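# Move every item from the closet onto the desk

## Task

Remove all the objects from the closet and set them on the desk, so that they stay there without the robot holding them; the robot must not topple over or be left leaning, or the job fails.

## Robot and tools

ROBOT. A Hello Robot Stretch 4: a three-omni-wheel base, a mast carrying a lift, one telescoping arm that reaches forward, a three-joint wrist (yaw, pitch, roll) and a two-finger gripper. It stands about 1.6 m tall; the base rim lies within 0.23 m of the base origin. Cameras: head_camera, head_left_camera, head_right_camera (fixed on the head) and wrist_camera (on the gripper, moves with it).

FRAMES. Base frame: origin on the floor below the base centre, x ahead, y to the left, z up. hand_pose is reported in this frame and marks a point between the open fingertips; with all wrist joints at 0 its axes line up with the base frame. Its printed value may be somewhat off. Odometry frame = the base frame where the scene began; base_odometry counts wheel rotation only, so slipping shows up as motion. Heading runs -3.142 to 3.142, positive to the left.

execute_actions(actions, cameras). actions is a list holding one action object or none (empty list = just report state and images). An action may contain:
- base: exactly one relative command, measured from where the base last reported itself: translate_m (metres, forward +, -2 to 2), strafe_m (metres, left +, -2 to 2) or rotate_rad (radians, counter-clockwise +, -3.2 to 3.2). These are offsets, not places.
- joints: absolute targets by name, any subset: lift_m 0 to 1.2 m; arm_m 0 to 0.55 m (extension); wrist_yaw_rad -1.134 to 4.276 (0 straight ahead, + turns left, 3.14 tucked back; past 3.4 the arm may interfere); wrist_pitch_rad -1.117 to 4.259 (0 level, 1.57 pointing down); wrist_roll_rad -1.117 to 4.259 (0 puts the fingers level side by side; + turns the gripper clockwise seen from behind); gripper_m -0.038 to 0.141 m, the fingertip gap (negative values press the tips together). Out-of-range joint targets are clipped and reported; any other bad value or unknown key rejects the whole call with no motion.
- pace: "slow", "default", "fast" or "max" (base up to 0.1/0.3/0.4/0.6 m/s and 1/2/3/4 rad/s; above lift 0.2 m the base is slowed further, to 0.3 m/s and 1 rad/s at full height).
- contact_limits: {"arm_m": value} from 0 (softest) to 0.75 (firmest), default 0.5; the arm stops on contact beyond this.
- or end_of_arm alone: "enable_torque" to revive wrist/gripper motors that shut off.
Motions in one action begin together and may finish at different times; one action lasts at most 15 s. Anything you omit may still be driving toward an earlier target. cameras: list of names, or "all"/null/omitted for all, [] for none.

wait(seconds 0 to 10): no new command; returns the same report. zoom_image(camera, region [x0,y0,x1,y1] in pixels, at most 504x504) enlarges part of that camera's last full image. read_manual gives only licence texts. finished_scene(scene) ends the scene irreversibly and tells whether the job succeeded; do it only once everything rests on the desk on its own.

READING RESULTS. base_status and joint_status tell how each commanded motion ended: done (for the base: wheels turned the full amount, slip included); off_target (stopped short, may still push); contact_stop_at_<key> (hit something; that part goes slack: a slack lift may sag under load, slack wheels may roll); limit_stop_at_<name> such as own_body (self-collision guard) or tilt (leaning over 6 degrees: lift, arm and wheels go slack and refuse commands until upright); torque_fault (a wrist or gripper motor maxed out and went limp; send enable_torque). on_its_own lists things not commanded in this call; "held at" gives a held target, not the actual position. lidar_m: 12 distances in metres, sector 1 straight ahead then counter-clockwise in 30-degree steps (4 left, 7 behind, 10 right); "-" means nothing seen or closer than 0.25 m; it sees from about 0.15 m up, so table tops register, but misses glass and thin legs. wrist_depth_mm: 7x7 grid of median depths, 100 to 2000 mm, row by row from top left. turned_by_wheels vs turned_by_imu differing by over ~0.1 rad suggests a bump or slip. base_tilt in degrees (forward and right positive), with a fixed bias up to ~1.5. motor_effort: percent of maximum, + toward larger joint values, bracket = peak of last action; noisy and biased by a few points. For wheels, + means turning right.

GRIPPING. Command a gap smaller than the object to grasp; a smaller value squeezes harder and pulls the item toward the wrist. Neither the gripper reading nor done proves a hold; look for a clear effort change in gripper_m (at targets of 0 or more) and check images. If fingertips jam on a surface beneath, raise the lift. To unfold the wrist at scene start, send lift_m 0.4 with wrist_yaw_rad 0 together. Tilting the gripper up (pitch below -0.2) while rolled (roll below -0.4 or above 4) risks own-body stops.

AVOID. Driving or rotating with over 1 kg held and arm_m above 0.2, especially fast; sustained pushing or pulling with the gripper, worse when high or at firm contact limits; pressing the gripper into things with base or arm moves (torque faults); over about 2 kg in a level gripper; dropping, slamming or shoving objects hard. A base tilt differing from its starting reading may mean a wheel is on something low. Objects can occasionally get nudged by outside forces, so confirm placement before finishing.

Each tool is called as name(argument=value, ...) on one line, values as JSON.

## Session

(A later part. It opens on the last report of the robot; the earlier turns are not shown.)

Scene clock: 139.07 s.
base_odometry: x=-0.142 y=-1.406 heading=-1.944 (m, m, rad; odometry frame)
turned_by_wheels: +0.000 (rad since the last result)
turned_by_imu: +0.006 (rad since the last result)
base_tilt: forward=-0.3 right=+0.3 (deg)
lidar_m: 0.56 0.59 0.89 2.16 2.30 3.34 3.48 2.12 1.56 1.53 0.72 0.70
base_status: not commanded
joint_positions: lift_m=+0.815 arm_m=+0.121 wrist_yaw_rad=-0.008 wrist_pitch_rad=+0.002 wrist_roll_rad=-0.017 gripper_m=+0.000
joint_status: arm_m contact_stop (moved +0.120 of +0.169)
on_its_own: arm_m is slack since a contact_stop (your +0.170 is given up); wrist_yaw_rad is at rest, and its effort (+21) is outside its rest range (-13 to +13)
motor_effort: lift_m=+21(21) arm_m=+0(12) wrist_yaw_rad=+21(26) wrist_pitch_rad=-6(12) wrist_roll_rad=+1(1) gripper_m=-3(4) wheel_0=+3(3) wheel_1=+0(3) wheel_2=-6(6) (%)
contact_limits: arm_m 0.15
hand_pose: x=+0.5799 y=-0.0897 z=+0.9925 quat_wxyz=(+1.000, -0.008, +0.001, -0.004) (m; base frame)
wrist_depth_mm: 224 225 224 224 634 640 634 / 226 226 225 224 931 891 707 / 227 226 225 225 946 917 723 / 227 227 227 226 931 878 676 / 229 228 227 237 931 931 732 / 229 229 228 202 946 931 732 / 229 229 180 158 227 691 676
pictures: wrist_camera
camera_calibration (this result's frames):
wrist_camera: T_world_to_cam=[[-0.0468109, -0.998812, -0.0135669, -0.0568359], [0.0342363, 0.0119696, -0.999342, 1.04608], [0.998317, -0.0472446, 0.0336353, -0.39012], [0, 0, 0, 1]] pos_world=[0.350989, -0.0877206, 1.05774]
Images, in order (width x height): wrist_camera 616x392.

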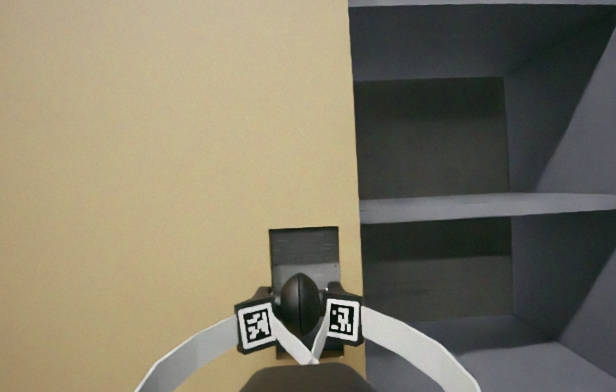

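execute_actions(actions=[{"base":{"strafe_m":-0.18},"joints":{"arm_m":0.122},"pace":"slow"}], cameras=["wrist_camera","head_camera"])

Scene clock: 144.10 s.
base_odometry: x=-0.309 y=-1.340 heading=-1.944 (m, m, rad; odometry frame)
turned_by_wheels: +0.000 (rad since the last result)
turned_by_imu: +0.080 (rad since the last result)
base_tilt: forward=-0.3 right=+0.3 (deg)
lidar_m: 0.55 0.62 1.05 2.32 2.53 3.46 3.19 1.79 1.40 1.37 0.70 0.58
base_status: done
joint_positions: lift_m=+0.815 arm_m=+0.121 wrist_yaw_rad=+0.000 wrist_pitch_rad=+0.002 wrist_roll_rad=-0.017 gripper_m=+0.000
joint_status: all done
motor_effort: lift_m=+21(21) arm_m=+5(5) wrist_yaw_rad=+0(33) wrist_pitch_rad=-8(9) wrist_roll_rad=+2(0) gripper_m=-3(3) wheel_0=+12(18) wheel_1=-3(14) wheel_2=-6(7) (%)
hand_pose: x=+0.5805 y=-0.0875 z=+0.9923 quat_wxyz=(+1.000, -0.008, +0.001, +0.000) (m; base frame)
wrist_depth_mm: 236 230 225 220 634 654 603 / 236 232 225 220 917 891 634 / 237 232 226 221 917 904 627 / 238 233 227 222 917 798 597 / 240 234 228 233 931 891 647 / 241 234 212 202 917 904 668 / 242 236 228 151 166 699 647
pictures: head_camera, wrist_camera
camera_calibration (this result's frames):
wrist_camera: T_world_to_cam=[[-0.0391583, -0.999141, -0.0135474, -0.0590901], [0.0336568, 0.0122312, -0.999359, 1.04627], [0.998666, -0.0395892, 0.033149, -0.389746], [0, 0, 0, 1]] pos_world=[0.351698, -0.0872662, 1.05771]
Images, in order (width x height): head_camera 420x560, wrist_camera 616x392.

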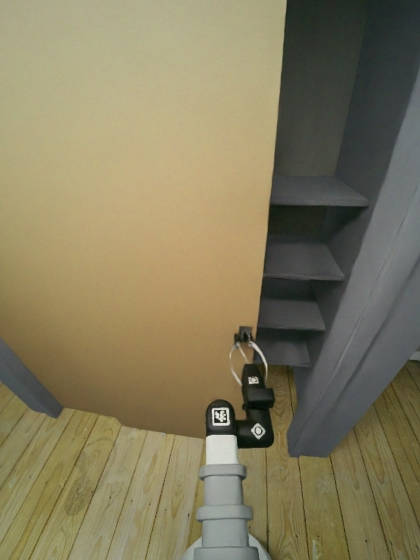

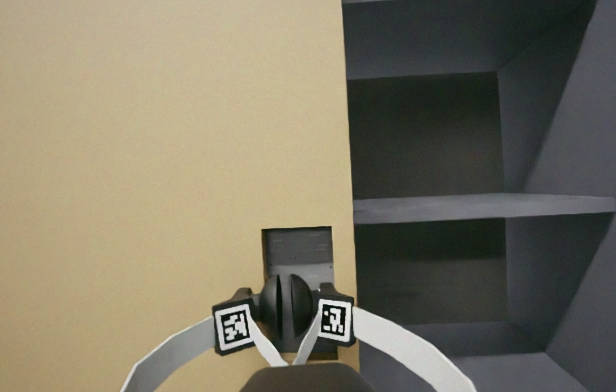

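execute_actions(actions=[{"joints":{"arm_m":0.0},"base":{"rotate_rad":-0.08}}], cameras=[])

execute_actions(actions=[{"base":{"strafe_m":1.0}}])

Scene clock: 146.30 s.
base_odometry: x=-0.309 y=-1.340 heading=-2.023 (m, m, rad; odometry frame)
turned_by_wheels: -0.079 (rad since the last result)
turned_by_imu: -0.079 (rad since the last result)
base_tilt: forward=-0.2 right=+0.2 (deg)
lidar_m: 0.54 0.58 0.87 2.33 2.47 3.52 3.49 1.88 1.40 1.37 0.75 0.60
base_status: done
joint_positions: lift_m=+0.815 arm_m=+0.001 wrist_yaw_rad=+0.000 wrist_pitch_rad=+0.003 wrist_roll_rad=-0.016 gripper_m=+0.000
joint_status: all done
motor_effort: lift_m=+21(21) arm_m=-8(10) wrist_yaw_rad=+0(48) wrist_pitch_rad=-9(9) wrist_roll_rad=+2(2) gripper_m=-3(5) wheel_0=+4(13) wheel_1=+4(11) wheel_2=+5(16) (%)
hand_pose: x=+0.4607 y=-0.0874 z=+0.9922 quat_wxyz=(+1.000, -0.008, +0.001, +0.000) (m; base frame)
wrist_depth_mm: 343 342 340 647 683 640 347 / 343 343 342 342 960 707 347 / 345 343 342 342 1042 732 357 / 345 345 343 351 1060 683 359 / 347 345 343 355 1042 759 364 / 347 345 345 204 1025 759 364 / 351 349 176 174 668 668 377
pictures: none
No camera images: the call's "cameras" was empty. Leave "cameras" out to get every camera's image.

Scene clock: 150.97 s.
base_odometry: x=+0.590 y=-1.777 heading=-2.023 (m, m, rad; odometry frame)
turned_by_wheels: +0.000 (rad since the last result)
turned_by_imu: +0.000 (rad since the last result)
base_tilt: forward=-0.3 right=+0.3 (deg)
lidar_m: 0.63 0.64 1.36 1.31 1.43 2.02 3.37 3.03 2.46 2.38 0.83 0.68
base_status: done
joint_positions: lift_m=+0.815 arm_m=+0.001 wrist_yaw_rad=+0.000 wrist_pitch_rad=+0.003 wrist_roll_rad=-0.016 gripper_m=+0.000
joint_status: not commanded
motor_effort: lift_m=+21(21) arm_m=-7(8) wrist_yaw_rad=-1(1) wrist_pitch_rad=-9(10) wrist_roll_rad=+2(2) gripper_m=-4(4) wheel_0=-4(10) wheel_1=+5(10) wheel_2=+0(3) (%)
hand_pose: x=+0.4607 y=-0.0874 z=+0.9922 quat_wxyz=(+1.000, -0.008, +0.001, +0.000) (m; base frame)
wrist_depth_mm: 392 462 455 455 449 449 399 / 389 459 459 455 452 452 402 / 389 462 455 455 452 452 404 / 389 462 459 459 452 449 404 / 389 462 462 459 455 452 404 / 392 466 462 203 455 455 404 / 392 466 176 174 455 455 407
pictures: head_camera, head_left_camera, head_right_camera, wrist_camera
camera_calibration (this result's frames):
wrist_camera: T_world_to_cam=[[-0.0388516, -0.999153, -0.0135316, -0.0638514], [0.0332203, 0.0122428, -0.999373, 1.05039], [0.998693, -0.0392768, 0.0327166, -0.269639], [0, 0, 0, 1]] pos_world=[0.231911, -0.0872476, 1.05769]
Images, in order (width x height): head_camera 420x560, head_left_camera 420x672, head_right_camera 420x672, wrist_camera 616x392.

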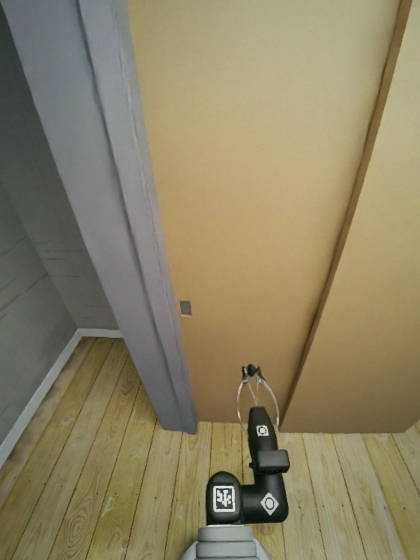

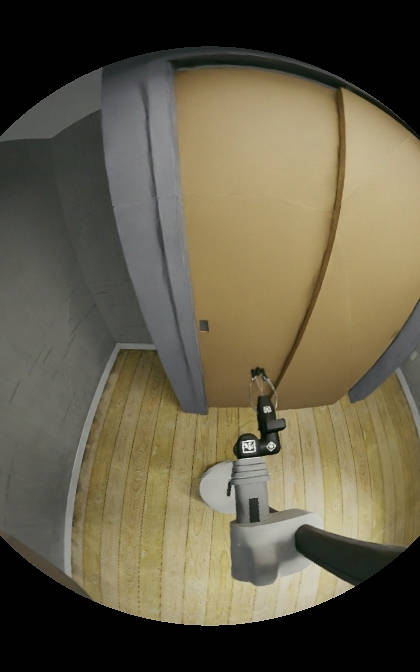

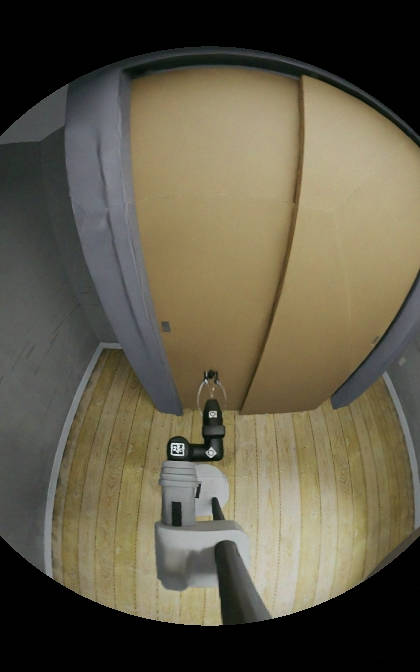

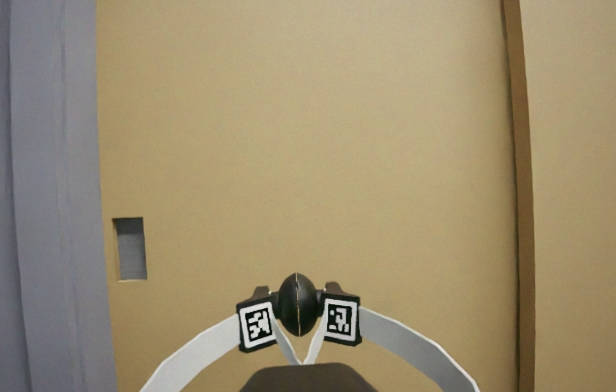

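execute_actions(actions=[{"base":{"strafe_m":0.2},"joints":{"arm_m":0.1}}], cameras=["wrist_camera"])

Scene clock: 153.40 s.
base_odometry: x=+0.770 y=-1.864 heading=-2.023 (m, m, rad; odometry frame)
turned_by_wheels: +0.000 (rad since the last result)
turned_by_imu: -0.001 (rad since the last result)
base_tilt: forward=-0.3 right=+0.2 (deg)
lidar_m: 0.61 1.44 1.15 1.11 1.20 1.74 3.08 2.96 2.65 2.59 0.87 0.70
base_status: done
joint_positions: lift_m=+0.815 arm_m=+0.099 wrist_yaw_rad=+0.000 wrist_pitch_rad=+0.003 wrist_roll_rad=-0.016 gripper_m=+0.000
joint_status: all done
motor_effort: lift_m=+21(21) arm_m=+7(9) wrist_yaw_rad=-2(2) wrist_pitch_rad=-9(9) wrist_roll_rad=+1(1) gripper_m=-4(5) wheel_0=-3(11) wheel_1=+3(12) wheel_2=+0(0) (%)
hand_pose: x=+0.5581 y=-0.0874 z=+0.9922 quat_wxyz=(+1.000, -0.008, +0.001, +0.000) (m; base frame)
wrist_depth_mm: 315 314 300 373 368 368 364 / 317 314 300 370 370 368 366 / 317 312 300 373 373 370 366 / 315 314 300 375 373 370 368 / 317 315 301 377 373 373 368 / 320 319 301 203 375 373 373 / 322 319 176 174 375 375 373
pictures: wrist_camera
camera_calibration (this result's frames):
wrist_camera: T_world_to_cam=[[-0.0387753, -0.999156, -0.0135338, -0.0600872], [0.033277, 0.0122453, -0.999371, 1.04714], [0.998694, -0.0392013, 0.0327741, -0.366928], [0, 0, 0, 1]] pos_world=[0.329273, -0.0872431, 1.05769]
Images, in order (width x height): wrist_camera 616x392.

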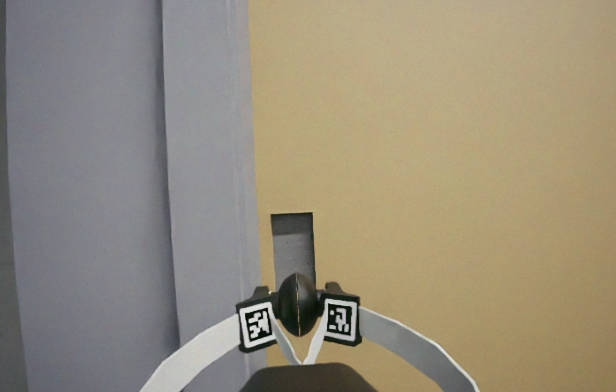

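execute_actions(actions=[{"base":{"strafe_m":0.004},"joints":{"arm_m":0.3},"contact_limits":{"arm_m":0.15},"pace":"slow"}], cameras=["wrist_camera"])

execute_actions(actions=[{"base":{"strafe_m":-0.2},"pace":"slow"}], cameras=["wrist_camera","head_camera"])

Scene clock: 156.87 s.
base_odometry: x=+0.774 y=-1.866 heading=-2.024 (m, m, rad; odometry frame)
turned_by_wheels: -0.001 (rad since the last result)
turned_by_imu: +0.006 (rad since the last result)
base_tilt: forward=-0.4 right=+0.3 (deg)
lidar_m: 0.61 1.47 1.15 1.10 1.22 1.76 3.35 3.05 2.65 2.58 0.86 0.71
base_status: done
joint_positions: lift_m=+0.815 arm_m=+0.251 wrist_yaw_rad=-0.007 wrist_pitch_rad=+0.002 wrist_roll_rad=-0.016 gripper_m=+0.000
joint_status: arm_m contact_stop (moved +0.153 of +0.201)
on_its_own: arm_m is slack since a contact_stop (your +0.300 is given up); wrist_yaw_rad is at rest, and its effort (+20) is outside its rest range (-13 to +13)
motor_effort: lift_m=+21(21) arm_m=+0(17) wrist_yaw_rad=+20(30) wrist_pitch_rad=-8(20) wrist_roll_rad=+0(3) gripper_m=-5(6) wheel_0=-1(7) wheel_1=-1(8) wheel_2=-9(9) (%)
contact_limits: arm_m 0.15
hand_pose: x=+0.7100 y=-0.0895 z=+0.9924 quat_wxyz=(+1.000, -0.008, +0.001, -0.004) (m; base frame)
wrist_depth_mm: 164 149 179 225 224 223 222 / 164 150 176 226 224 224 223 / 165 150 172 227 227 225 224 / 165 151 167 227 226 226 224 / 167 151 165 239 227 226 225 / 167 151 165 203 227 227 225 / 167 152 159 169 229 227 226
pictures: wrist_camera
camera_calibration (this result's frames):
wrist_camera: T_world_to_cam=[[-0.0461281, -0.99884, -0.0138169, -0.0507878], [0.0339234, 0.0122574, -0.999349, 1.04181], [0.998359, -0.0465668, 0.0333186, -0.51965], [0, 0, 0, 1]] pos_world=[0.481113, -0.0876971, 1.05774]
Images, in order (width x height): wrist_camera 616x392.

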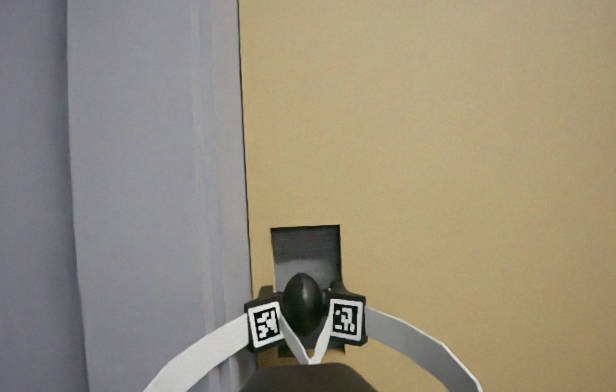

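not run: a stop came earlier in this reply.

execute_actions(actions=[{"base":{"strafe_m":-0.2},"joints":{"arm_m":0.252},"pace":"slow"}], cameras=["wrist_camera","head_camera"])

Scene clock: 160.37 s.
base_odometry: x=+0.594 y=-1.778 heading=-2.023 (m, m, rad; odometry frame)
turned_by_wheels: +0.001 (rad since the last result)
turned_by_imu: +0.073 (rad since the last result)
base_tilt: forward=-0.2 right=+0.3 (deg)
lidar_m: 0.63 0.68 1.30 1.28 1.42 2.24 3.37 3.03 2.44 1.61 0.80 0.68
base_status: done
joint_positions: lift_m=+0.815 arm_m=+0.251 wrist_yaw_rad=+0.006 wrist_pitch_rad=+0.002 wrist_roll_rad=-0.016 gripper_m=+0.000
joint_status: all done
on_its_own: wrist_yaw_rad is at rest, and its effort (-19) is outside its rest range (-13 to +13)
motor_effort: lift_m=+21(21) arm_m=+5(1) wrist_yaw_rad=-19(44) wrist_pitch_rad=-8(9) wrist_roll_rad=+1(1) gripper_m=-1(6) wheel_0=+17(23) wheel_1=+0(11) wheel_2=-6(7) (%)
hand_pose: x=+0.7112 y=-0.0856 z=+0.9923 quat_wxyz=(+1.000, -0.008, +0.001, +0.003) (m; base frame)
wrist_depth_mm: 227 484 224 217 211 206 202 / 228 477 224 219 213 207 202 / 227 477 225 219 213 208 204 / 225 469 525 220 213 208 204 / 222 466 508 233 215 210 205 / 219 459 206 200 215 210 206 / 215 250 227 162 150 211 206
pictures: head_camera, wrist_camera
camera_calibration (this result's frames):
wrist_camera: T_world_to_cam=[[-0.0325762, -0.999374, -0.0138101, -0.0565144], [0.0336266, 0.0127137, -0.999354, 1.04194], [0.998903, -0.0330195, 0.0331914, -0.519771], [0, 0, 0, 1]] pos_world=[0.482323, -0.0868885, 1.05774]
Images, in order (width x height): head_camera 420x560, wrist_camera 616x392.

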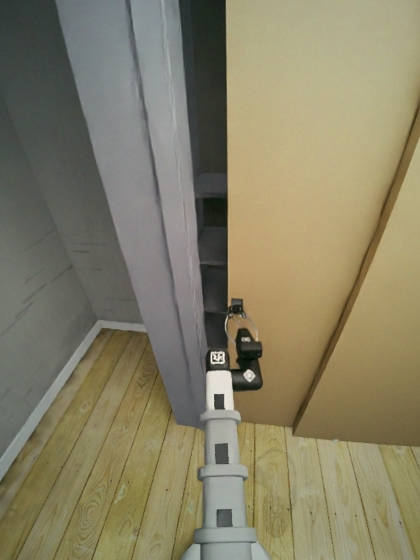

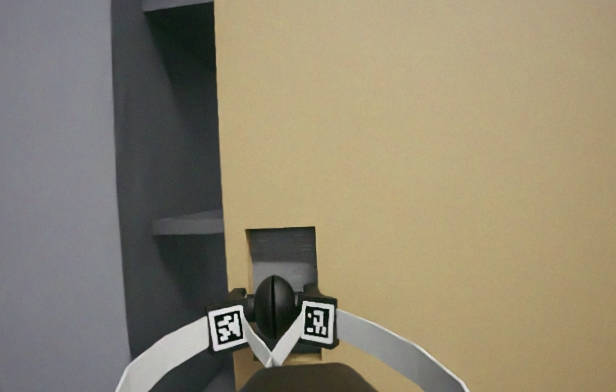

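execute_actions(actions=[{"joints":{"arm_m":0.13}}], cameras=[])

execute_actions(actions=[{"base":{"rotate_rad":-0.12}}], cameras=["wrist_camera"])

Scene clock: 162.23 s.
base_odometry: x=+0.594 y=-1.778 heading=-2.024 (m, m, rad; odometry frame)
turned_by_wheels: -0.001 (rad since the last result)
turned_by_imu: -0.001 (rad since the last result)
base_tilt: forward=-0.3 right=+0.3 (deg)
lidar_m: 0.63 0.68 1.31 1.28 1.42 2.23 3.36 3.02 2.45 1.61 0.79 0.67
base_status: not commanded
joint_positions: lift_m=+0.815 arm_m=+0.131 wrist_yaw_rad=+0.000 wrist_pitch_rad=+0.002 wrist_roll_rad=-0.016 gripper_m=+0.000
joint_status: all done
motor_effort: lift_m=+21(21) arm_m=-8(10) wrist_yaw_rad=-1(39) wrist_pitch_rad=-8(9) wrist_roll_rad=+2(1) gripper_m=-4(4) wheel_0=+0(17) wheel_1=-1(1) wheel_2=+0(6) (%)
hand_pose: x=+0.5907 y=-0.0875 z=+0.9923 quat_wxyz=(+1.000, -0.008, +0.001, +0.000) (m; base frame)
wrist_depth_mm: 278 362 621 330 324 317 310 / 278 364 732 332 324 315 310 / 279 359 768 334 327 319 312 / 279 355 691 334 327 320 312 / 281 349 798 338 329 320 314 / 281 343 707 203 329 322 317 / 282 320 176 174 327 322 315
pictures: none
No camera images: the call's "cameras" was empty. Leave "cameras" out to get every camera's image.

Scene clock: 163.00 s.
base_odometry: x=+0.594 y=-1.778 heading=-2.143 (m, m, rad; odometry frame)
turned_by_wheels: -0.119 (rad since the last result)
turned_by_imu: -0.118 (rad since the last result)
base_tilt: forward=-0.2 right=+0.3 (deg)
lidar_m: 0.61 0.64 1.35 1.28 1.38 1.94 3.40 2.87 2.50 2.40 0.88 0.70
base_status: done
joint_positions: lift_m=+0.815 arm_m=+0.131 wrist_yaw_rad=+0.000 wrist_pitch_rad=+0.002 wrist_roll_rad=-0.016 gripper_m=+0.000
joint_status: not commanded
motor_effort: lift_m=+21(21) arm_m=-7(7) wrist_yaw_rad=-1(2) wrist_pitch_rad=-9(8) wrist_roll_rad=+1(1) gripper_m=-5(5) wheel_0=+5(8) wheel_1=+6(10) wheel_2=+5(12) (%)
hand_pose: x=+0.5907 y=-0.0875 z=+0.9923 quat_wxyz=(+1.000, -0.008, +0.001, +0.000) (m; base frame)
wrist_depth_mm: 373 597 336 336 340 342 340 / 373 627 338 338 338 340 342 / 370 668 338 342 342 342 342 / 368 634 340 340 342 343 343 / 364 609 343 342 342 345 345 / 357 634 342 204 342 345 347 / 347 654 176 174 343 345 347
pictures: wrist_camera
camera_calibration (this result's frames):
wrist_camera: T_world_to_cam=[[-0.0390117, -0.999143, -0.0138016, -0.0584839], [0.0334534, 0.0124985, -0.999362, 1.04603], [0.998679, -0.0394485, 0.0329371, -0.399677], [0, 0, 0, 1]] pos_world=[0.361874, -0.0872743, 1.05772]
Images, in order (width x height): wrist_camera 616x392.

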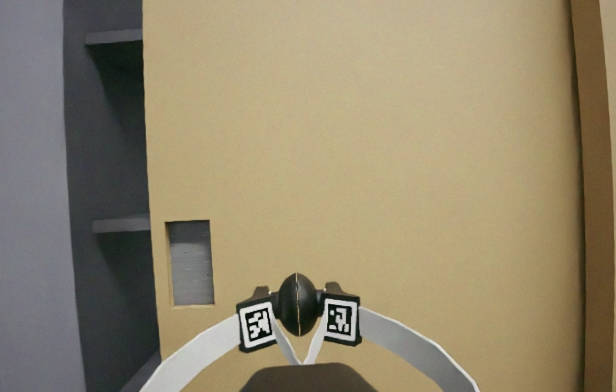

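execute_actions(actions=[{"base":{"strafe_m":0.175}}], cameras=[])

execute_actions(actions=[{"joints":{"arm_m":0.3},"contact_limits":{"arm_m":0.15},"pace":"slow"}], cameras=["wrist_camera"])

execute_actions(actions=[{"base":{"strafe_m":-0.25},"pace":"slow"}], cameras=["wrist_camera","head_camera"])

Scene clock: 165.33 s.
base_odometry: x=+0.741 y=-1.873 heading=-2.143 (m, m, rad; odometry frame)
turned_by_wheels: +0.000 (rad since the last result)
turned_by_imu: +0.000 (rad since the last result)
base_tilt: forward=-0.3 right=+0.4 (deg)
lidar_m: 0.61 0.68 1.16 1.12 1.19 1.68 3.38 2.90 2.69 2.58 0.90 0.70
base_status: done
joint_positions: lift_m=+0.815 arm_m=+0.131 wrist_yaw_rad=+0.000 wrist_pitch_rad=+0.002 wrist_roll_rad=-0.016 gripper_m=+0.000
joint_status: not commanded
motor_effort: lift_m=+21(21) arm_m=-7(7) wrist_yaw_rad=-1(1) wrist_pitch_rad=-9(8) wrist_roll_rad=+2(0) gripper_m=-4(4) wheel_0=-3(12) wheel_1=+3(9) wheel_2=+0(4) (%)
hand_pose: x=+0.5907 y=-0.0874 z=+0.9923 quat_wxyz=(+1.000, -0.008, +0.001, +0.000) (m; base frame)
wrist_depth_mm: 278 266 353 634 343 345 347 / 279 267 347 904 345 347 345 / 281 267 336 1008 349 347 347 / 279 268 324 1025 349 349 349 / 282 270 314 1008 349 349 351 / 283 270 270 202 347 347 349 / 283 283 176 174 349 351 349
pictures: none
No camera images: the call's "cameras" was empty. Leave "cameras" out to get every camera's image.

Scene clock: 168.33 s.
base_odometry: x=+0.741 y=-1.873 heading=-2.143 (m, m, rad; odometry frame)
turned_by_wheels: +0.000 (rad since the last result)
turned_by_imu: -0.001 (rad since the last result)
base_tilt: forward=-0.3 right=+0.2 (deg)
lidar_m: 0.61 0.67 1.13 1.12 1.17 1.65 3.38 2.89 2.68 2.58 0.91 0.70
base_status: not commanded
joint_positions: lift_m=+0.815 arm_m=+0.299 wrist_yaw_rad=+0.000 wrist_pitch_rad=+0.002 wrist_roll_rad=-0.016 gripper_m=+0.000
joint_status: all done
motor_effort: lift_m=+21(21) arm_m=+7(0) wrist_yaw_rad=+0(1) wrist_pitch_rad=-8(8) wrist_roll_rad=+0(0) gripper_m=-5(4) wheel_0=-3(3) wheel_1=+3(3) wheel_2=+0(0) (%)
contact_limits: arm_m 0.15
hand_pose: x=+0.7581 y=-0.0874 z=+0.9923 quat_wxyz=(+1.000, -0.008, +0.001, +0.000) (m; base frame)
wrist_depth_mm: 105 147 585 621 180 180 - / 106 146 741 842 181 181 181 / 105 145 768 854 181 181 182 / 104 143 654 842 185 182 182 / 103 141 627 854 193 193 182 / 102 137 215 204 183 193 183 / 102 129 176 174 183 193 -
pictures: wrist_camera
camera_calibration (this result's frames):
wrist_camera: T_world_to_cam=[[-0.0388868, -0.999148, -0.0138016, -0.0520143], [0.0334517, 0.0125026, -0.999362, 1.04043], [0.998684, -0.0393237, 0.032937, -0.5668], [0, 0, 0, 1]] pos_world=[0.529227, -0.0872668, 1.05772]
Images, in order (width x height): wrist_camera 616x392.

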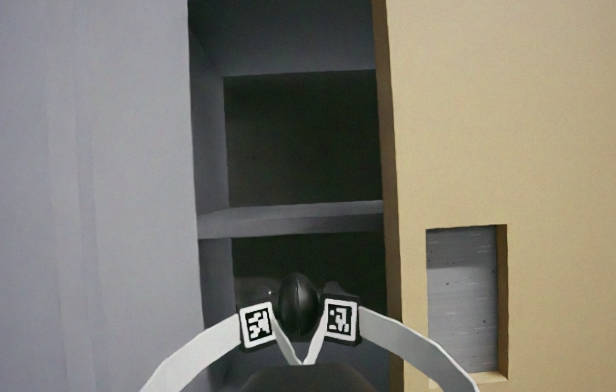

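Scene clock: 172.00 s.
base_odometry: x=+0.531 y=-1.738 heading=-2.142 (m, m, rad; odometry frame)
turned_by_wheels: +0.000 (rad since the last result)
turned_by_imu: +0.002 (rad since the last result)
base_tilt: forward=-0.4 right=+0.3 (deg)
lidar_m: 0.68 0.65 1.42 1.35 1.45 2.04 3.38 2.89 2.43 2.32 0.89 0.68
base_status: done
joint_positions: lift_m=+0.815 arm_m=+0.299 wrist_yaw_rad=+0.001 wrist_pitch_rad=+0.003 wrist_roll_rad=-0.016 gripper_m=+0.000
joint_status: not commanded
motor_effort: lift_m=+21(21) arm_m=+7(8) wrist_yaw_rad=-5(32) wrist_pitch_rad=-9(9) wrist_roll_rad=+1(1) gripper_m=-4(8) wheel_0=+7(21) wheel_1=-5(8) wheel_2=+1(2) (%)
hand_pose: x=+0.7582 y=-0.0871 z=+0.9922 quat_wxyz=(+1.000, -0.008, +0.001, +0.001) (m; base frame)
wrist_depth_mm: 544 574 597 621 171 172 - / 621 798 831 842 171 172 172 / 615 842 831 842 172 173 173 / 609 842 842 842 173 173 173 / 539 759 842 842 184 174 174 / 591 831 842 201 184 174 174 / 580 750 178 169 173 174 -
pictures: head_camera, wrist_camera
camera_calibration (this result's frames):
wrist_camera: T_world_to_cam=[[-0.0376218, -0.999197, -0.0137986, -0.0526102], [0.0333576, 0.0125449, -0.999365, 1.04048], [0.998735, -0.0380582, 0.0328588, -0.566777], [0, 0, 0, 1]] pos_world=[0.529372, -0.0871911, 1.05772]
Images, in order (width x height): head_camera 420x560, wrist_camera 616x392.

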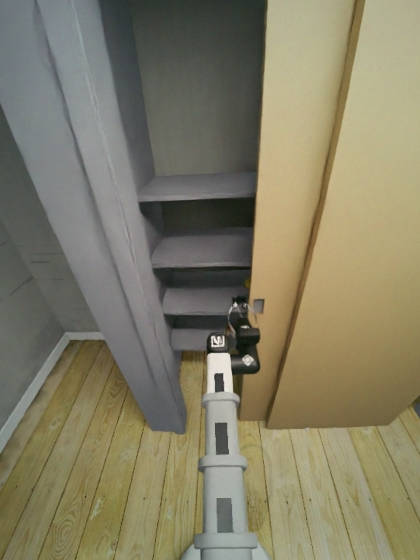

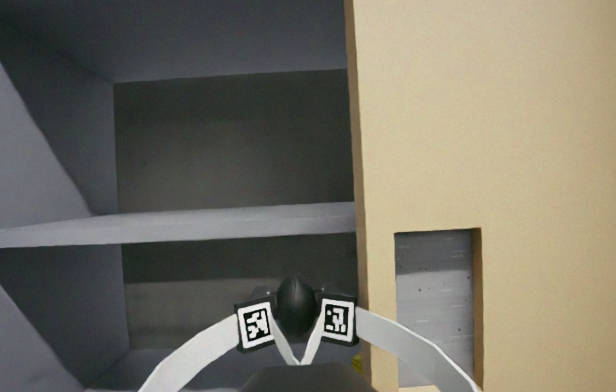

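Works well. Continue.

execute_actions(actions=[{"base":{"strafe_m":-0.33},"pace":"slow"}])

Scene clock: 176.67 s.
base_odometry: x=+0.253 y=-1.560 heading=-2.142 (m, m, rad; odometry frame)
turned_by_wheels: +0.000 (rad since the last result)
turned_by_imu: +0.003 (rad since the last result)
base_tilt: forward=-0.3 right=+0.3 (deg)
lidar_m: 0.69 0.82 0.91 1.70 1.78 2.55 3.42 2.79 2.04 2.00 0.87 0.63
base_status: done
joint_positions: lift_m=+0.815 arm_m=+0.299 wrist_yaw_rad=+0.002 wrist_pitch_rad=+0.002 wrist_roll_rad=-0.016 gripper_m=+0.000
joint_status: not commanded
motor_effort: lift_m=+21(20) arm_m=+7(7) wrist_yaw_rad=-7(31) wrist_pitch_rad=-8(9) wrist_roll_rad=+1(1) gripper_m=-6(9) wheel_0=+10(22) wheel_1=-4(9) wheel_2=+0(1) (%)
hand_pose: x=+0.7583 y=-0.0868 z=+0.9923 quat_wxyz=(+1.000, -0.008, +0.001, +0.001) (m; base frame)
wrist_depth_mm: 549 574 603 621 158 158 - / 788 820 831 820 159 159 143 / 820 831 842 831 159 159 151 / 831 820 831 831 160 160 152 / 831 831 831 831 171 167 153 / 842 831 820 203 171 172 153 / 778 741 183 183 159 169 -
pictures: head_camera, head_left_camera, head_right_camera, wrist_camera
camera_calibration (this result's frames):
wrist_camera: T_world_to_cam=[[-0.0366642, -0.999232, -0.0137995, -0.0530588], [0.0333773, 0.0125766, -0.999364, 1.04047], [0.99877, -0.0371015, 0.0328905, -0.56683], [0, 0, 0, 1]] pos_world=[0.529459, -0.0871338, 1.05772]
Images, in order (width x height): head_camera 420x560, head_left_camera 420x672, head_right_camera 420x672, wrist_camera 616x392.

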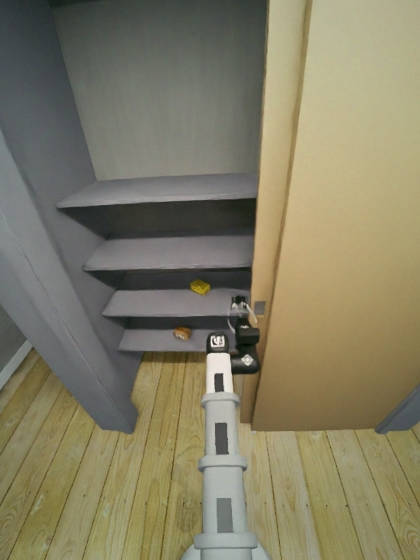

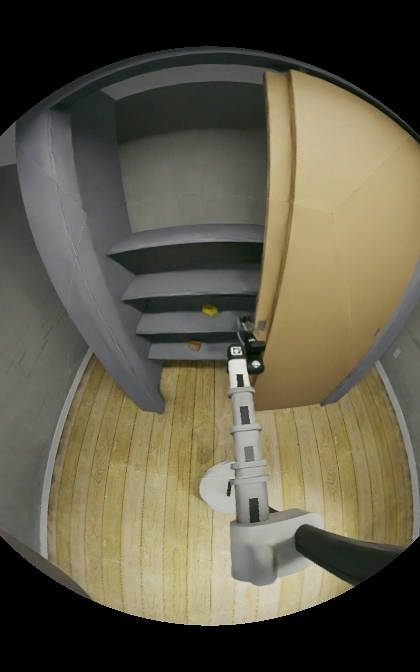

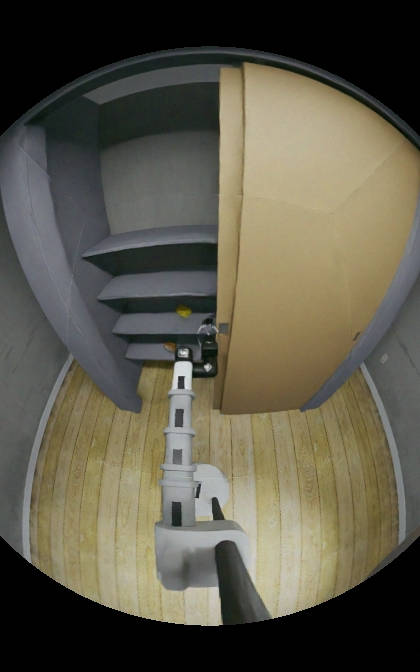

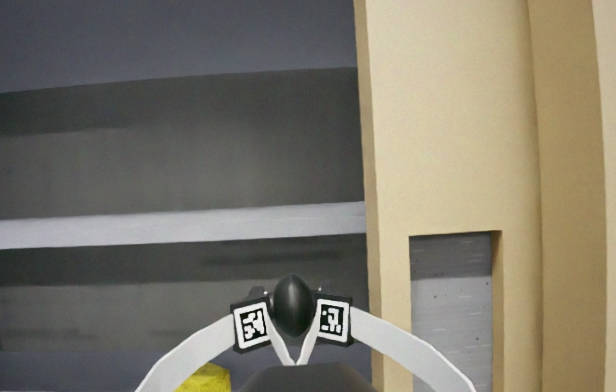

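execute_actions(actions=[{"base":{"strafe_m":0.18},"joints":{"arm_m":0.1,"lift_m":0.71,"wrist_pitch_rad":0.3,"gripper_m":0.12}}], cameras=[])

execute_actions(actions=[{"base":{"translate_m":0.15},"joints":{"arm_m":0.22}}], cameras=["wrist_camera","head_camera"])

Scene clock: 179.93 s.
base_odometry: x=+0.405 y=-1.657 heading=-2.142 (m, m, rad; odometry frame)
turned_by_wheels: +0.000 (rad since the last result)
turned_by_imu: +0.000 (rad since the last result)
base_tilt: forward=-0.3 right=+0.3 (deg)
lidar_m: 0.93 0.73 1.55 1.51 1.60 2.28 3.41 2.90 2.25 2.18 0.86 0.71
base_status: done
joint_positions: lift_m=+0.710 arm_m=+0.101 wrist_yaw_rad=+0.000 wrist_pitch_rad=+0.302 wrist_roll_rad=-0.016 gripper_m=+0.120
joint_status: all done
motor_effort: lift_m=+14(18) arm_m=-7(1) wrist_yaw_rad=-2(9) wrist_pitch_rad=-8(10) wrist_roll_rad=+0(0) gripper_m=+0(7) wheel_0=-3(10) wheel_1=+6(13) wheel_2=+0(1) (%)
hand_pose: x=+0.5476 y=-0.0874 z=+0.8026 quat_wxyz=(+0.989, -0.008, +0.151, +0.001) (m; base frame)
wrist_depth_mm: 691 683 715 820 842 732 330 / 842 976 991 976 1008 960 338 / 842 1008 991 1025 1008 991 355 / 741 723 768 741 723 647 373 / 831 1078 1098 1098 1098 427 387 / 809 809 820 878 205 415 397 / 759 768 768 145 1182 436 394
pictures: none
No camera images: the call's "cameras" was empty. Leave "cameras" out to get every camera's image.

Scene clock: 181.77 s.
base_odometry: x=+0.324 y=-1.783 heading=-2.141 (m, m, rad; odometry frame)
turned_by_wheels: +0.000 (rad since the last result)
turned_by_imu: +0.000 (rad since the last result)
base_tilt: forward=-0.2 right=+0.3 (deg)
lidar_m: 0.78 0.60 0.70 1.50 1.61 2.25 3.57 2.99 2.28 2.18 0.68 0.58
base_status: done
joint_positions: lift_m=+0.710 arm_m=+0.219 wrist_yaw_rad=+0.000 wrist_pitch_rad=+0.302 wrist_roll_rad=-0.016 gripper_m=+0.120
joint_status: all done
motor_effort: lift_m=+14(14) arm_m=+7(2) wrist_yaw_rad=-1(1) wrist_pitch_rad=-8(8) wrist_roll_rad=+2(1) gripper_m=-1(0) wheel_0=+4(9) wheel_1=+6(12) wheel_2=-6(14) (%)
hand_pose: x=+0.6650 y=-0.0874 z=+0.8026 quat_wxyz=(+0.989, -0.008, +0.151, +0.001) (m; base frame)
wrist_depth_mm: 549 627 676 699 707 707 699 / 715 723 723 723 723 732 723 / 741 759 759 768 750 759 768 / 732 715 691 580 661 640 627 / 492 484 480 473 462 452 439 / 723 397 404 809 205 768 798 / 707 699 699 145 699 683 676
pictures: head_camera, wrist_camera
camera_calibration (this result's frames):
wrist_camera: T_world_to_cam=[[-0.0410881, -0.999154, -0.00169523, -0.0664637], [-0.26334, 0.0124659, -0.964623, 1.0235], [0.963828, -0.0391881, -0.263629, -0.206435], [0, 0, 0, 1]] pos_world=[0.465764, -0.0872561, 0.932754]
Images, in order (width x height): head_camera 420x560, wrist_camera 616x392.

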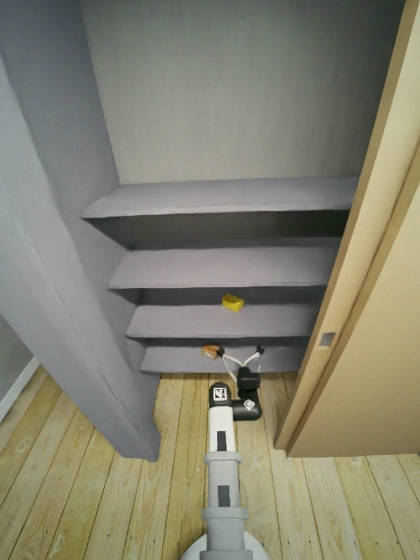

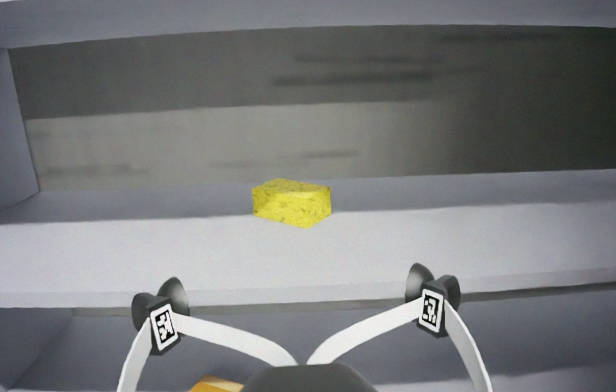

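execute_actions(actions=[{"base":{"translate_m":0.06},"joints":{"lift_m":0.665,"gripper_m":0.141}}], cameras=[])

execute_actions(actions=[{"joints":{"arm_m":0.44},"pace":"slow","contact_limits":{"arm_m":0.15}}], cameras=["wrist_camera"])

Scene clock: 183.70 s.
base_odometry: x=+0.291 y=-1.833 heading=-2.141 (m, m, rad; odometry frame)
turned_by_wheels: +0.001 (rad since the last result)
turned_by_imu: +0.000 (rad since the last result)
base_tilt: forward=-0.3 right=+0.3 (deg)
lidar_m: 0.72 0.53 0.62 1.49 1.60 2.26 3.62 3.04 2.25 2.20 0.59 0.54
base_status: done
joint_positions: lift_m=+0.665 arm_m=+0.219 wrist_yaw_rad=+0.000 wrist_pitch_rad=+0.302 wrist_roll_rad=-0.016 gripper_m=+0.141
joint_status: all done
motor_effort: lift_m=+14(14) arm_m=+7(7) wrist_yaw_rad=-1(2) wrist_pitch_rad=-8(8) wrist_roll_rad=+1(0) gripper_m=+0(0) wheel_0=+5(10) wheel_1=+7(11) wheel_2=-4(13) (%)
hand_pose: x=+0.6650 y=-0.0874 z=+0.7576 quat_wxyz=(+0.989, -0.008, +0.151, +0.001) (m; base frame)
wrist_depth_mm: 627 634 640 640 640 647 640 / 647 654 661 668 668 676 668 / 691 691 691 699 699 699 699 / 580 559 539 480 521 504 496 / 387 384 377 370 362 355 349 / 707 209 332 759 330 691 759 / 668 647 647 147 647 621 621
pictures: none
No camera images: the call's "cameras" was empty. Leave "cameras" out to get every camera's image.

Scene clock: 187.17 s.
base_odometry: x=+0.291 y=-1.833 heading=-2.141 (m, m, rad; odometry frame)
turned_by_wheels: +0.000 (rad since the last result)
turned_by_imu: -0.001 (rad since the last result)
base_tilt: forward=-0.3 right=+0.3 (deg)
lidar_m: 0.72 0.55 0.61 1.51 1.61 2.26 3.64 3.02 2.28 2.21 0.59 0.52
base_status: not commanded
joint_positions: lift_m=+0.665 arm_m=+0.439 wrist_yaw_rad=+0.000 wrist_pitch_rad=+0.302 wrist_roll_rad=-0.016 gripper_m=+0.141
joint_status: all done
motor_effort: lift_m=+14(14) arm_m=+7(6) wrist_yaw_rad=-1(0) wrist_pitch_rad=-9(9) wrist_roll_rad=+1(1) gripper_m=+0(0) wheel_0=+5(5) wheel_1=+7(8) wheel_2=-4(4) (%)
contact_limits: arm_m 0.15
hand_pose: x=+0.8850 y=-0.0874 z=+0.7576 quat_wxyz=(+0.989, -0.008, +0.151, +0.001) (m; base frame)
wrist_depth_mm: 433 436 436 439 439 442 439 / 449 455 455 462 459 459 459 / 469 469 477 480 480 484 484 / 488 492 496 492 496 500 500 / 384 382 338 271 343 353 345 / 286 209 286 264 253 246 267 / 234 229 229 147 228 218 218
pictures: wrist_camera
camera_calibration (this result's frames):
wrist_camera: T_world_to_cam=[[-0.041212, -0.999149, -0.0016952, -0.0574274], [-0.263338, 0.0124986, -0.964623, 1.03802], [0.963823, -0.0393076, -0.263629, -0.43028], [0, 0, 0, 1]] pos_world=[0.685697, -0.0872656, 0.887764]
Images, in order (width x height): wrist_camera 616x392.

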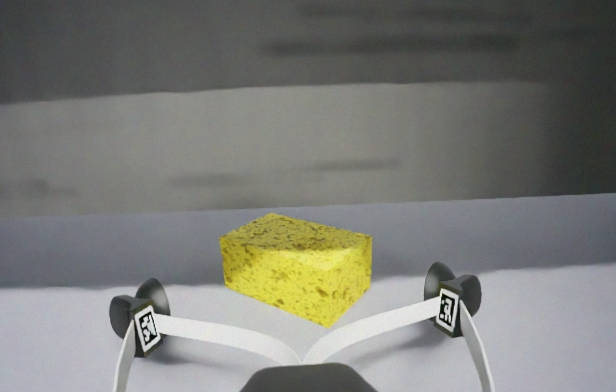

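execute_actions(actions=[{"joints":{"arm_m":0.525,"lift_m":0.655},"pace":"slow","contact_limits":{"arm_m":0.15}}], cameras=["wrist_camera"])

execute_actions(actions=[{"joints":{"gripper_m":0.03}}], cameras=[])

execute_actions(actions=[{"joints":{"lift_m":0.69}}], cameras=["wrist_camera"])

Scene clock: 189.90 s.
base_odometry: x=+0.291 y=-1.833 heading=-2.141 (m, m, rad; odometry frame)
turned_by_wheels: +0.000 (rad since the last result)
turned_by_imu: +0.000 (rad since the last result)
base_tilt: forward=-0.2 right=+0.3 (deg)
lidar_m: 0.72 0.54 0.61 1.50 1.59 2.28 3.66 3.02 2.26 2.19 0.60 0.53
base_status: not commanded
joint_positions: lift_m=+0.655 arm_m=+0.524 wrist_yaw_rad=+0.000 wrist_pitch_rad=+0.302 wrist_roll_rad=-0.016 gripper_m=+0.141
joint_status: all done
motor_effort: lift_m=+14(16) arm_m=+8(8) wrist_yaw_rad=-1(2) wrist_pitch_rad=-9(9) wrist_roll_rad=+2(1) gripper_m=-1(0) wheel_0=+5(5) wheel_1=+7(7) wheel_2=-4(4) (%)
contact_limits: arm_m 0.15
hand_pose: x=+0.9700 y=-0.0874 z=+0.7476 quat_wxyz=(+0.989, -0.008, +0.151, +0.001) (m; base frame)
wrist_depth_mm: 353 357 359 362 364 364 364 / 370 373 375 375 375 379 379 / 389 389 392 392 394 397 399 / 404 407 410 410 413 413 415 / 362 355 351 345 340 330 325 / 271 210 209 190 196 232 250 / 218 215 211 147 205 206 209
pictures: wrist_camera
camera_calibration (this result's frames):
wrist_camera: T_world_to_cam=[[-0.0412045, -0.999149, -0.00169514, -0.0539469], [-0.263339, 0.0124965, -0.964623, 1.05076], [0.963823, -0.0393004, -0.263629, -0.514833], [0, 0, 0, 1]] pos_world=[0.77069, -0.087265, 0.877769]
Images, in order (width x height): wrist_camera 616x392.

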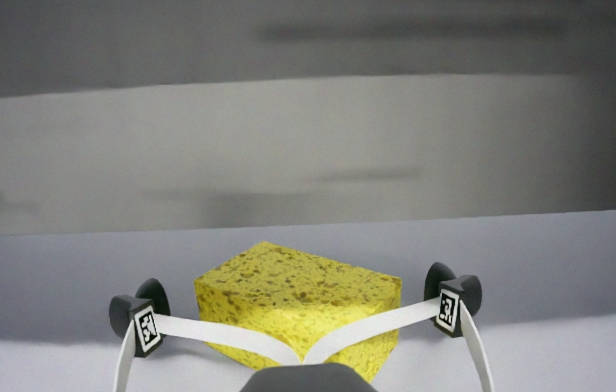

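Scene clock: 192.00 s.
base_odometry: x=+0.291 y=-1.833 heading=-2.141 (m, m, rad; odometry frame)
turned_by_wheels: +0.000 (rad since the last result)
turned_by_imu: +0.000 (rad since the last result)
base_tilt: forward=-0.3 right=+0.2 (deg)
lidar_m: 0.72 0.54 0.60 1.51 1.57 2.24 3.63 3.06 2.27 2.20 0.59 0.53
base_status: not commanded
joint_positions: lift_m=+0.655 arm_m=+0.524 wrist_yaw_rad=+0.000 wrist_pitch_rad=+0.302 wrist_roll_rad=-0.016 gripper_m=+0.030
joint_status: all done
motor_effort: lift_m=+14(14) arm_m=+8(8) wrist_yaw_rad=-1(0) wrist_pitch_rad=-8(8) wrist_roll_rad=+1(1) gripper_m=-13(14) wheel_0=+5(5) wheel_1=+7(7) wheel_2=-4(4) (%)
hand_pose: x=+0.9700 y=-0.0874 z=+0.7476 quat_wxyz=(+0.989, -0.008, +0.151, +0.001) (m; base frame)
wrist_depth_mm: 357 355 359 362 364 362 366 / 368 370 373 373 377 377 382 / 387 387 387 394 394 397 399 / 407 407 407 413 413 413 415 / 359 357 351 243 340 332 325 / 268 270 196 182 186 254 250 / 220 207 207 174 205 199 209
pictures: none
No camera images: the call's "cameras" was empty. Leave "cameras" out to get every camera's image.

Scene clock: 192.97 s.
base_odometry: x=+0.291 y=-1.833 heading=-2.141 (m, m, rad; odometry frame)
turned_by_wheels: +0.000 (rad since the last result)
turned_by_imu: +0.000 (rad since the last result)
base_tilt: forward=-0.3 right=+0.4 (deg)
lidar_m: 0.72 0.54 0.63 1.50 1.60 2.25 3.63 3.01 2.25 2.21 0.58 0.54
base_status: not commanded
joint_positions: lift_m=+0.690 arm_m=+0.524 wrist_yaw_rad=+0.000 wrist_pitch_rad=+0.302 wrist_roll_rad=-0.016 gripper_m=+0.030
joint_status: all done
motor_effort: lift_m=+21(23) arm_m=+8(8) wrist_yaw_rad=-1(1) wrist_pitch_rad=-9(9) wrist_roll_rad=+1(0) gripper_m=-13(12) wheel_0=+5(5) wheel_1=+7(7) wheel_2=-4(4) (%)
hand_pose: x=+0.9700 y=-0.0874 z=+0.7820 quat_wxyz=(+0.989, -0.008, +0.151, +0.001) (m; base frame)
wrist_depth_mm: 353 355 357 362 362 364 366 / 370 370 375 377 375 377 379 / 387 389 392 392 397 397 397 / 407 407 407 413 413 415 418 / 415 418 418 243 413 407 397 / 330 330 197 183 186 310 304 / 266 252 252 174 250 243 251
pictures: wrist_camera
camera_calibration (this result's frames):
wrist_camera: T_world_to_cam=[[-0.0412042, -0.999149, -0.00169507, -0.0538886], [-0.263338, 0.0124964, -0.964623, 1.08392], [0.963823, -0.0393001, -0.263629, -0.505779], [0, 0, 0, 1]] pos_world=[0.770699, -0.087265, 0.912143]
Images, in order (width x height): wrist_camera 616x392.

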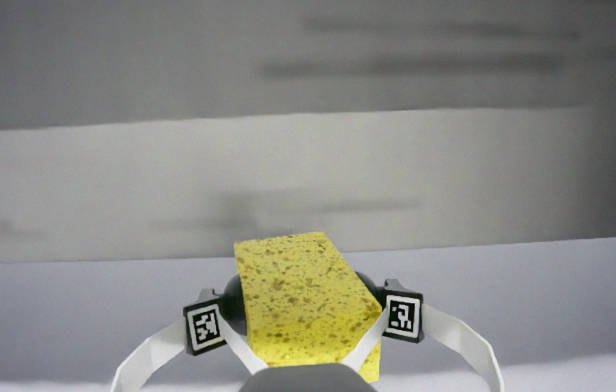

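execute_actions(actions=[{"base":{"translate_m":-0.5},"joints":{"arm_m":0.0}}], cameras=[])

execute_actions(actions=[{"base":{"rotate_rad":3.14},"joints":{"lift_m":1.1}}], cameras=["head_camera"])

Scene clock: 198.47 s.
base_odometry: x=+0.561 y=-1.412 heading=-2.141 (m, m, rad; odometry frame)
turned_by_wheels: -0.001 (rad since the last result)
turned_by_imu: +0.000 (rad since the last result)
base_tilt: forward=-0.3 right=+0.3 (deg)
lidar_m: 1.22 0.99 1.58 1.50 1.62 2.29 3.09 2.58 2.26 2.16 1.26 0.97
base_status: done
joint_positions: lift_m=+0.690 arm_m=+0.001 wrist_yaw_rad=+0.000 wrist_pitch_rad=+0.303 wrist_roll_rad=-0.016 gripper_m=+0.030
joint_status: all done
motor_effort: lift_m=+21(21) arm_m=-7(9) wrist_yaw_rad=+0(2) wrist_pitch_rad=-9(9) wrist_roll_rad=+1(1) gripper_m=-15(13) wheel_0=-4(11) wheel_1=-5(8) wheel_2=+3(14) (%)
hand_pose: x=+0.4476 y=-0.0875 z=+0.7820 quat_wxyz=(+0.989, -0.008, +0.151, +0.001) (m; base frame)
wrist_depth_mm: 854 1182 1281 1255 917 634 647 / 723 1281 1366 1366 741 661 668 / 723 1182 1366 1308 759 699 699 / 715 1255 1499 1464 788 732 732 / 732 1138 1182 243 831 768 788 / 768 1205 197 182 186 798 820 / 809 831 1205 174 854 854 866
pictures: none
No camera images: the call's "cameras" was empty. Leave "cameras" out to get every camera's image.

Scene clock: 201.33 s.
base_odometry: x=+0.561 y=-1.412 heading=+0.998 (m, m, rad; odometry frame)
turned_by_wheels: +3.139 (rad since the last result)
turned_by_imu: +3.118 (rad since the last result)
base_tilt: forward=-0.3 right=+0.3 (deg)
lidar_m: 2.32 2.40 2.25 2.13 1.26 0.98 1.23 0.99 1.60 1.53 1.63 2.26
base_status: done
joint_positions: lift_m=+1.100 arm_m=+0.001 wrist_yaw_rad=+0.000 wrist_pitch_rad=+0.303 wrist_roll_rad=-0.016 gripper_m=+0.030
joint_status: all done
motor_effort: lift_m=+21(23) arm_m=-7(7) wrist_yaw_rad=-1(2) wrist_pitch_rad=-9(9) wrist_roll_rad=+0(1) gripper_m=-14(13) wheel_0=-4(11) wheel_1=-5(17) wheel_2=-6(13) (%)
hand_pose: x=+0.4476 y=-0.0874 z=+1.1919 quat_wxyz=(+0.989, -0.008, +0.151, +0.001) (m; base frame)
wrist_depth_mm: - - - - - - - / - - - - - - - / - - - - - - - / - - - - - - - / - - - 243 - - - / - - 197 182 186 - - / 1808 1708 1756 174 1708 1661 1756
pictures: head_camera
Images, in order (width x height): head_camera 420x560.

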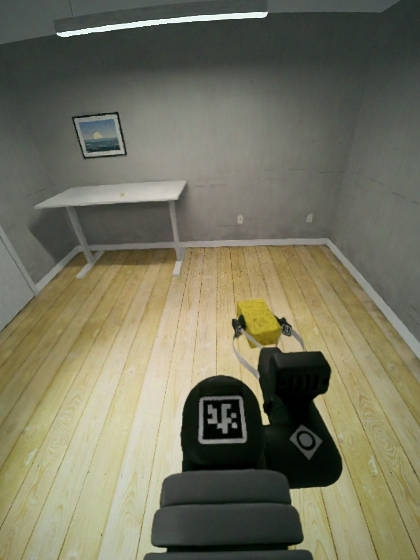

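execute_actions(actions=[{"base":{"strafe_m":0.65}}], cameras=[])

execute_actions(actions=[{"base":{"translate_m":1.6}}], cameras=["head_camera"])

Scene clock: 205.30 s.
base_odometry: x=+0.015 y=-1.060 heading=+0.998 (m, m, rad; odometry frame)
turned_by_wheels: +0.000 (rad since the last result)
turned_by_imu: +0.000 (rad since the last result)
base_tilt: forward=-0.2 right=+0.3 (deg)
lidar_m: 2.29 2.07 1.55 1.47 1.61 0.93 0.88 0.95 1.39 2.21 2.31 3.20
base_status: done
joint_positions: lift_m=+1.100 arm_m=+0.001 wrist_yaw_rad=+0.000 wrist_pitch_rad=+0.303 wrist_roll_rad=-0.016 gripper_m=+0.030
joint_status: not commanded
motor_effort: lift_m=+21(22) arm_m=-7(7) wrist_yaw_rad=+0(2) wrist_pitch_rad=-9(9) wrist_roll_rad=+0(1) gripper_m=-15(14) wheel_0=-4(11) wheel_1=+5(15) wheel_2=+0(5) (%)
hand_pose: x=+0.4476 y=-0.0874 z=+1.1920 quat_wxyz=(+0.989, -0.008, +0.151, +0.001) (m; base frame)
wrist_depth_mm: - - - - - - - / - - - - - - - / - - - - - - - / - - - - - - - / - - - 244 - - - / - - 198 182 185 - - / 1756 1708 1756 173 1708 1661 1708
pictures: none
No camera images: the call's "cameras" was empty. Leave "cameras" out to get every camera's image.

Scene clock: 212.10 s.
base_odometry: x=+0.882 y=+0.285 heading=+0.998 (m, m, rad; odometry frame)
turned_by_wheels: +0.000 (rad since the last result)
turned_by_imu: -0.006 (rad since the last result)
base_tilt: forward=-0.3 right=+0.3 (deg)
lidar_m: 0.69 0.75 1.06 1.45 1.55 2.16 2.49 2.74 2.35 2.24 2.07 0.75
base_status: done
joint_positions: lift_m=+1.100 arm_m=+0.001 wrist_yaw_rad=+0.000 wrist_pitch_rad=+0.303 wrist_roll_rad=-0.016 gripper_m=+0.030
joint_status: not commanded
motor_effort: lift_m=+21(21) arm_m=-7(7) wrist_yaw_rad=+0(2) wrist_pitch_rad=-9(9) wrist_roll_rad=+1(1) gripper_m=-14(14) wheel_0=+5(8) wheel_1=+6(14) wheel_2=-5(15) (%)
hand_pose: x=+0.4476 y=-0.0874 z=+1.1920 quat_wxyz=(+0.989, -0.008, +0.151, +0.001) (m; base frame)
wrist_depth_mm: 1138 1118 1160 1205 1205 1182 1182 / 1182 1182 1182 1182 1255 1255 1255 / 1229 1229 1281 1281 1308 1308 1308 / 1255 1205 1182 1138 1336 1366 1397 / 842 831 809 243 842 1397 1430 / 621 627 198 182 185 1430 1499 / 1499 564 1537 174 1576 1576 1576
pictures: head_camera
Images, in order (width x height): head_camera 420x560.

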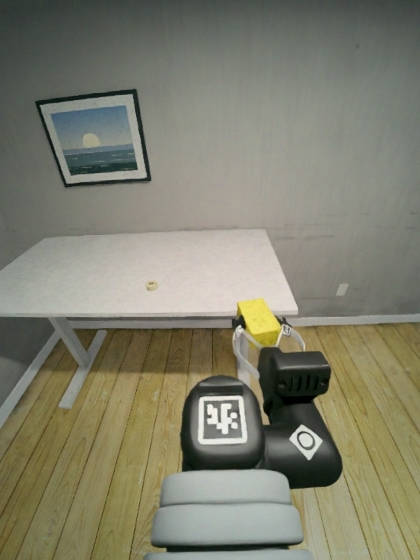

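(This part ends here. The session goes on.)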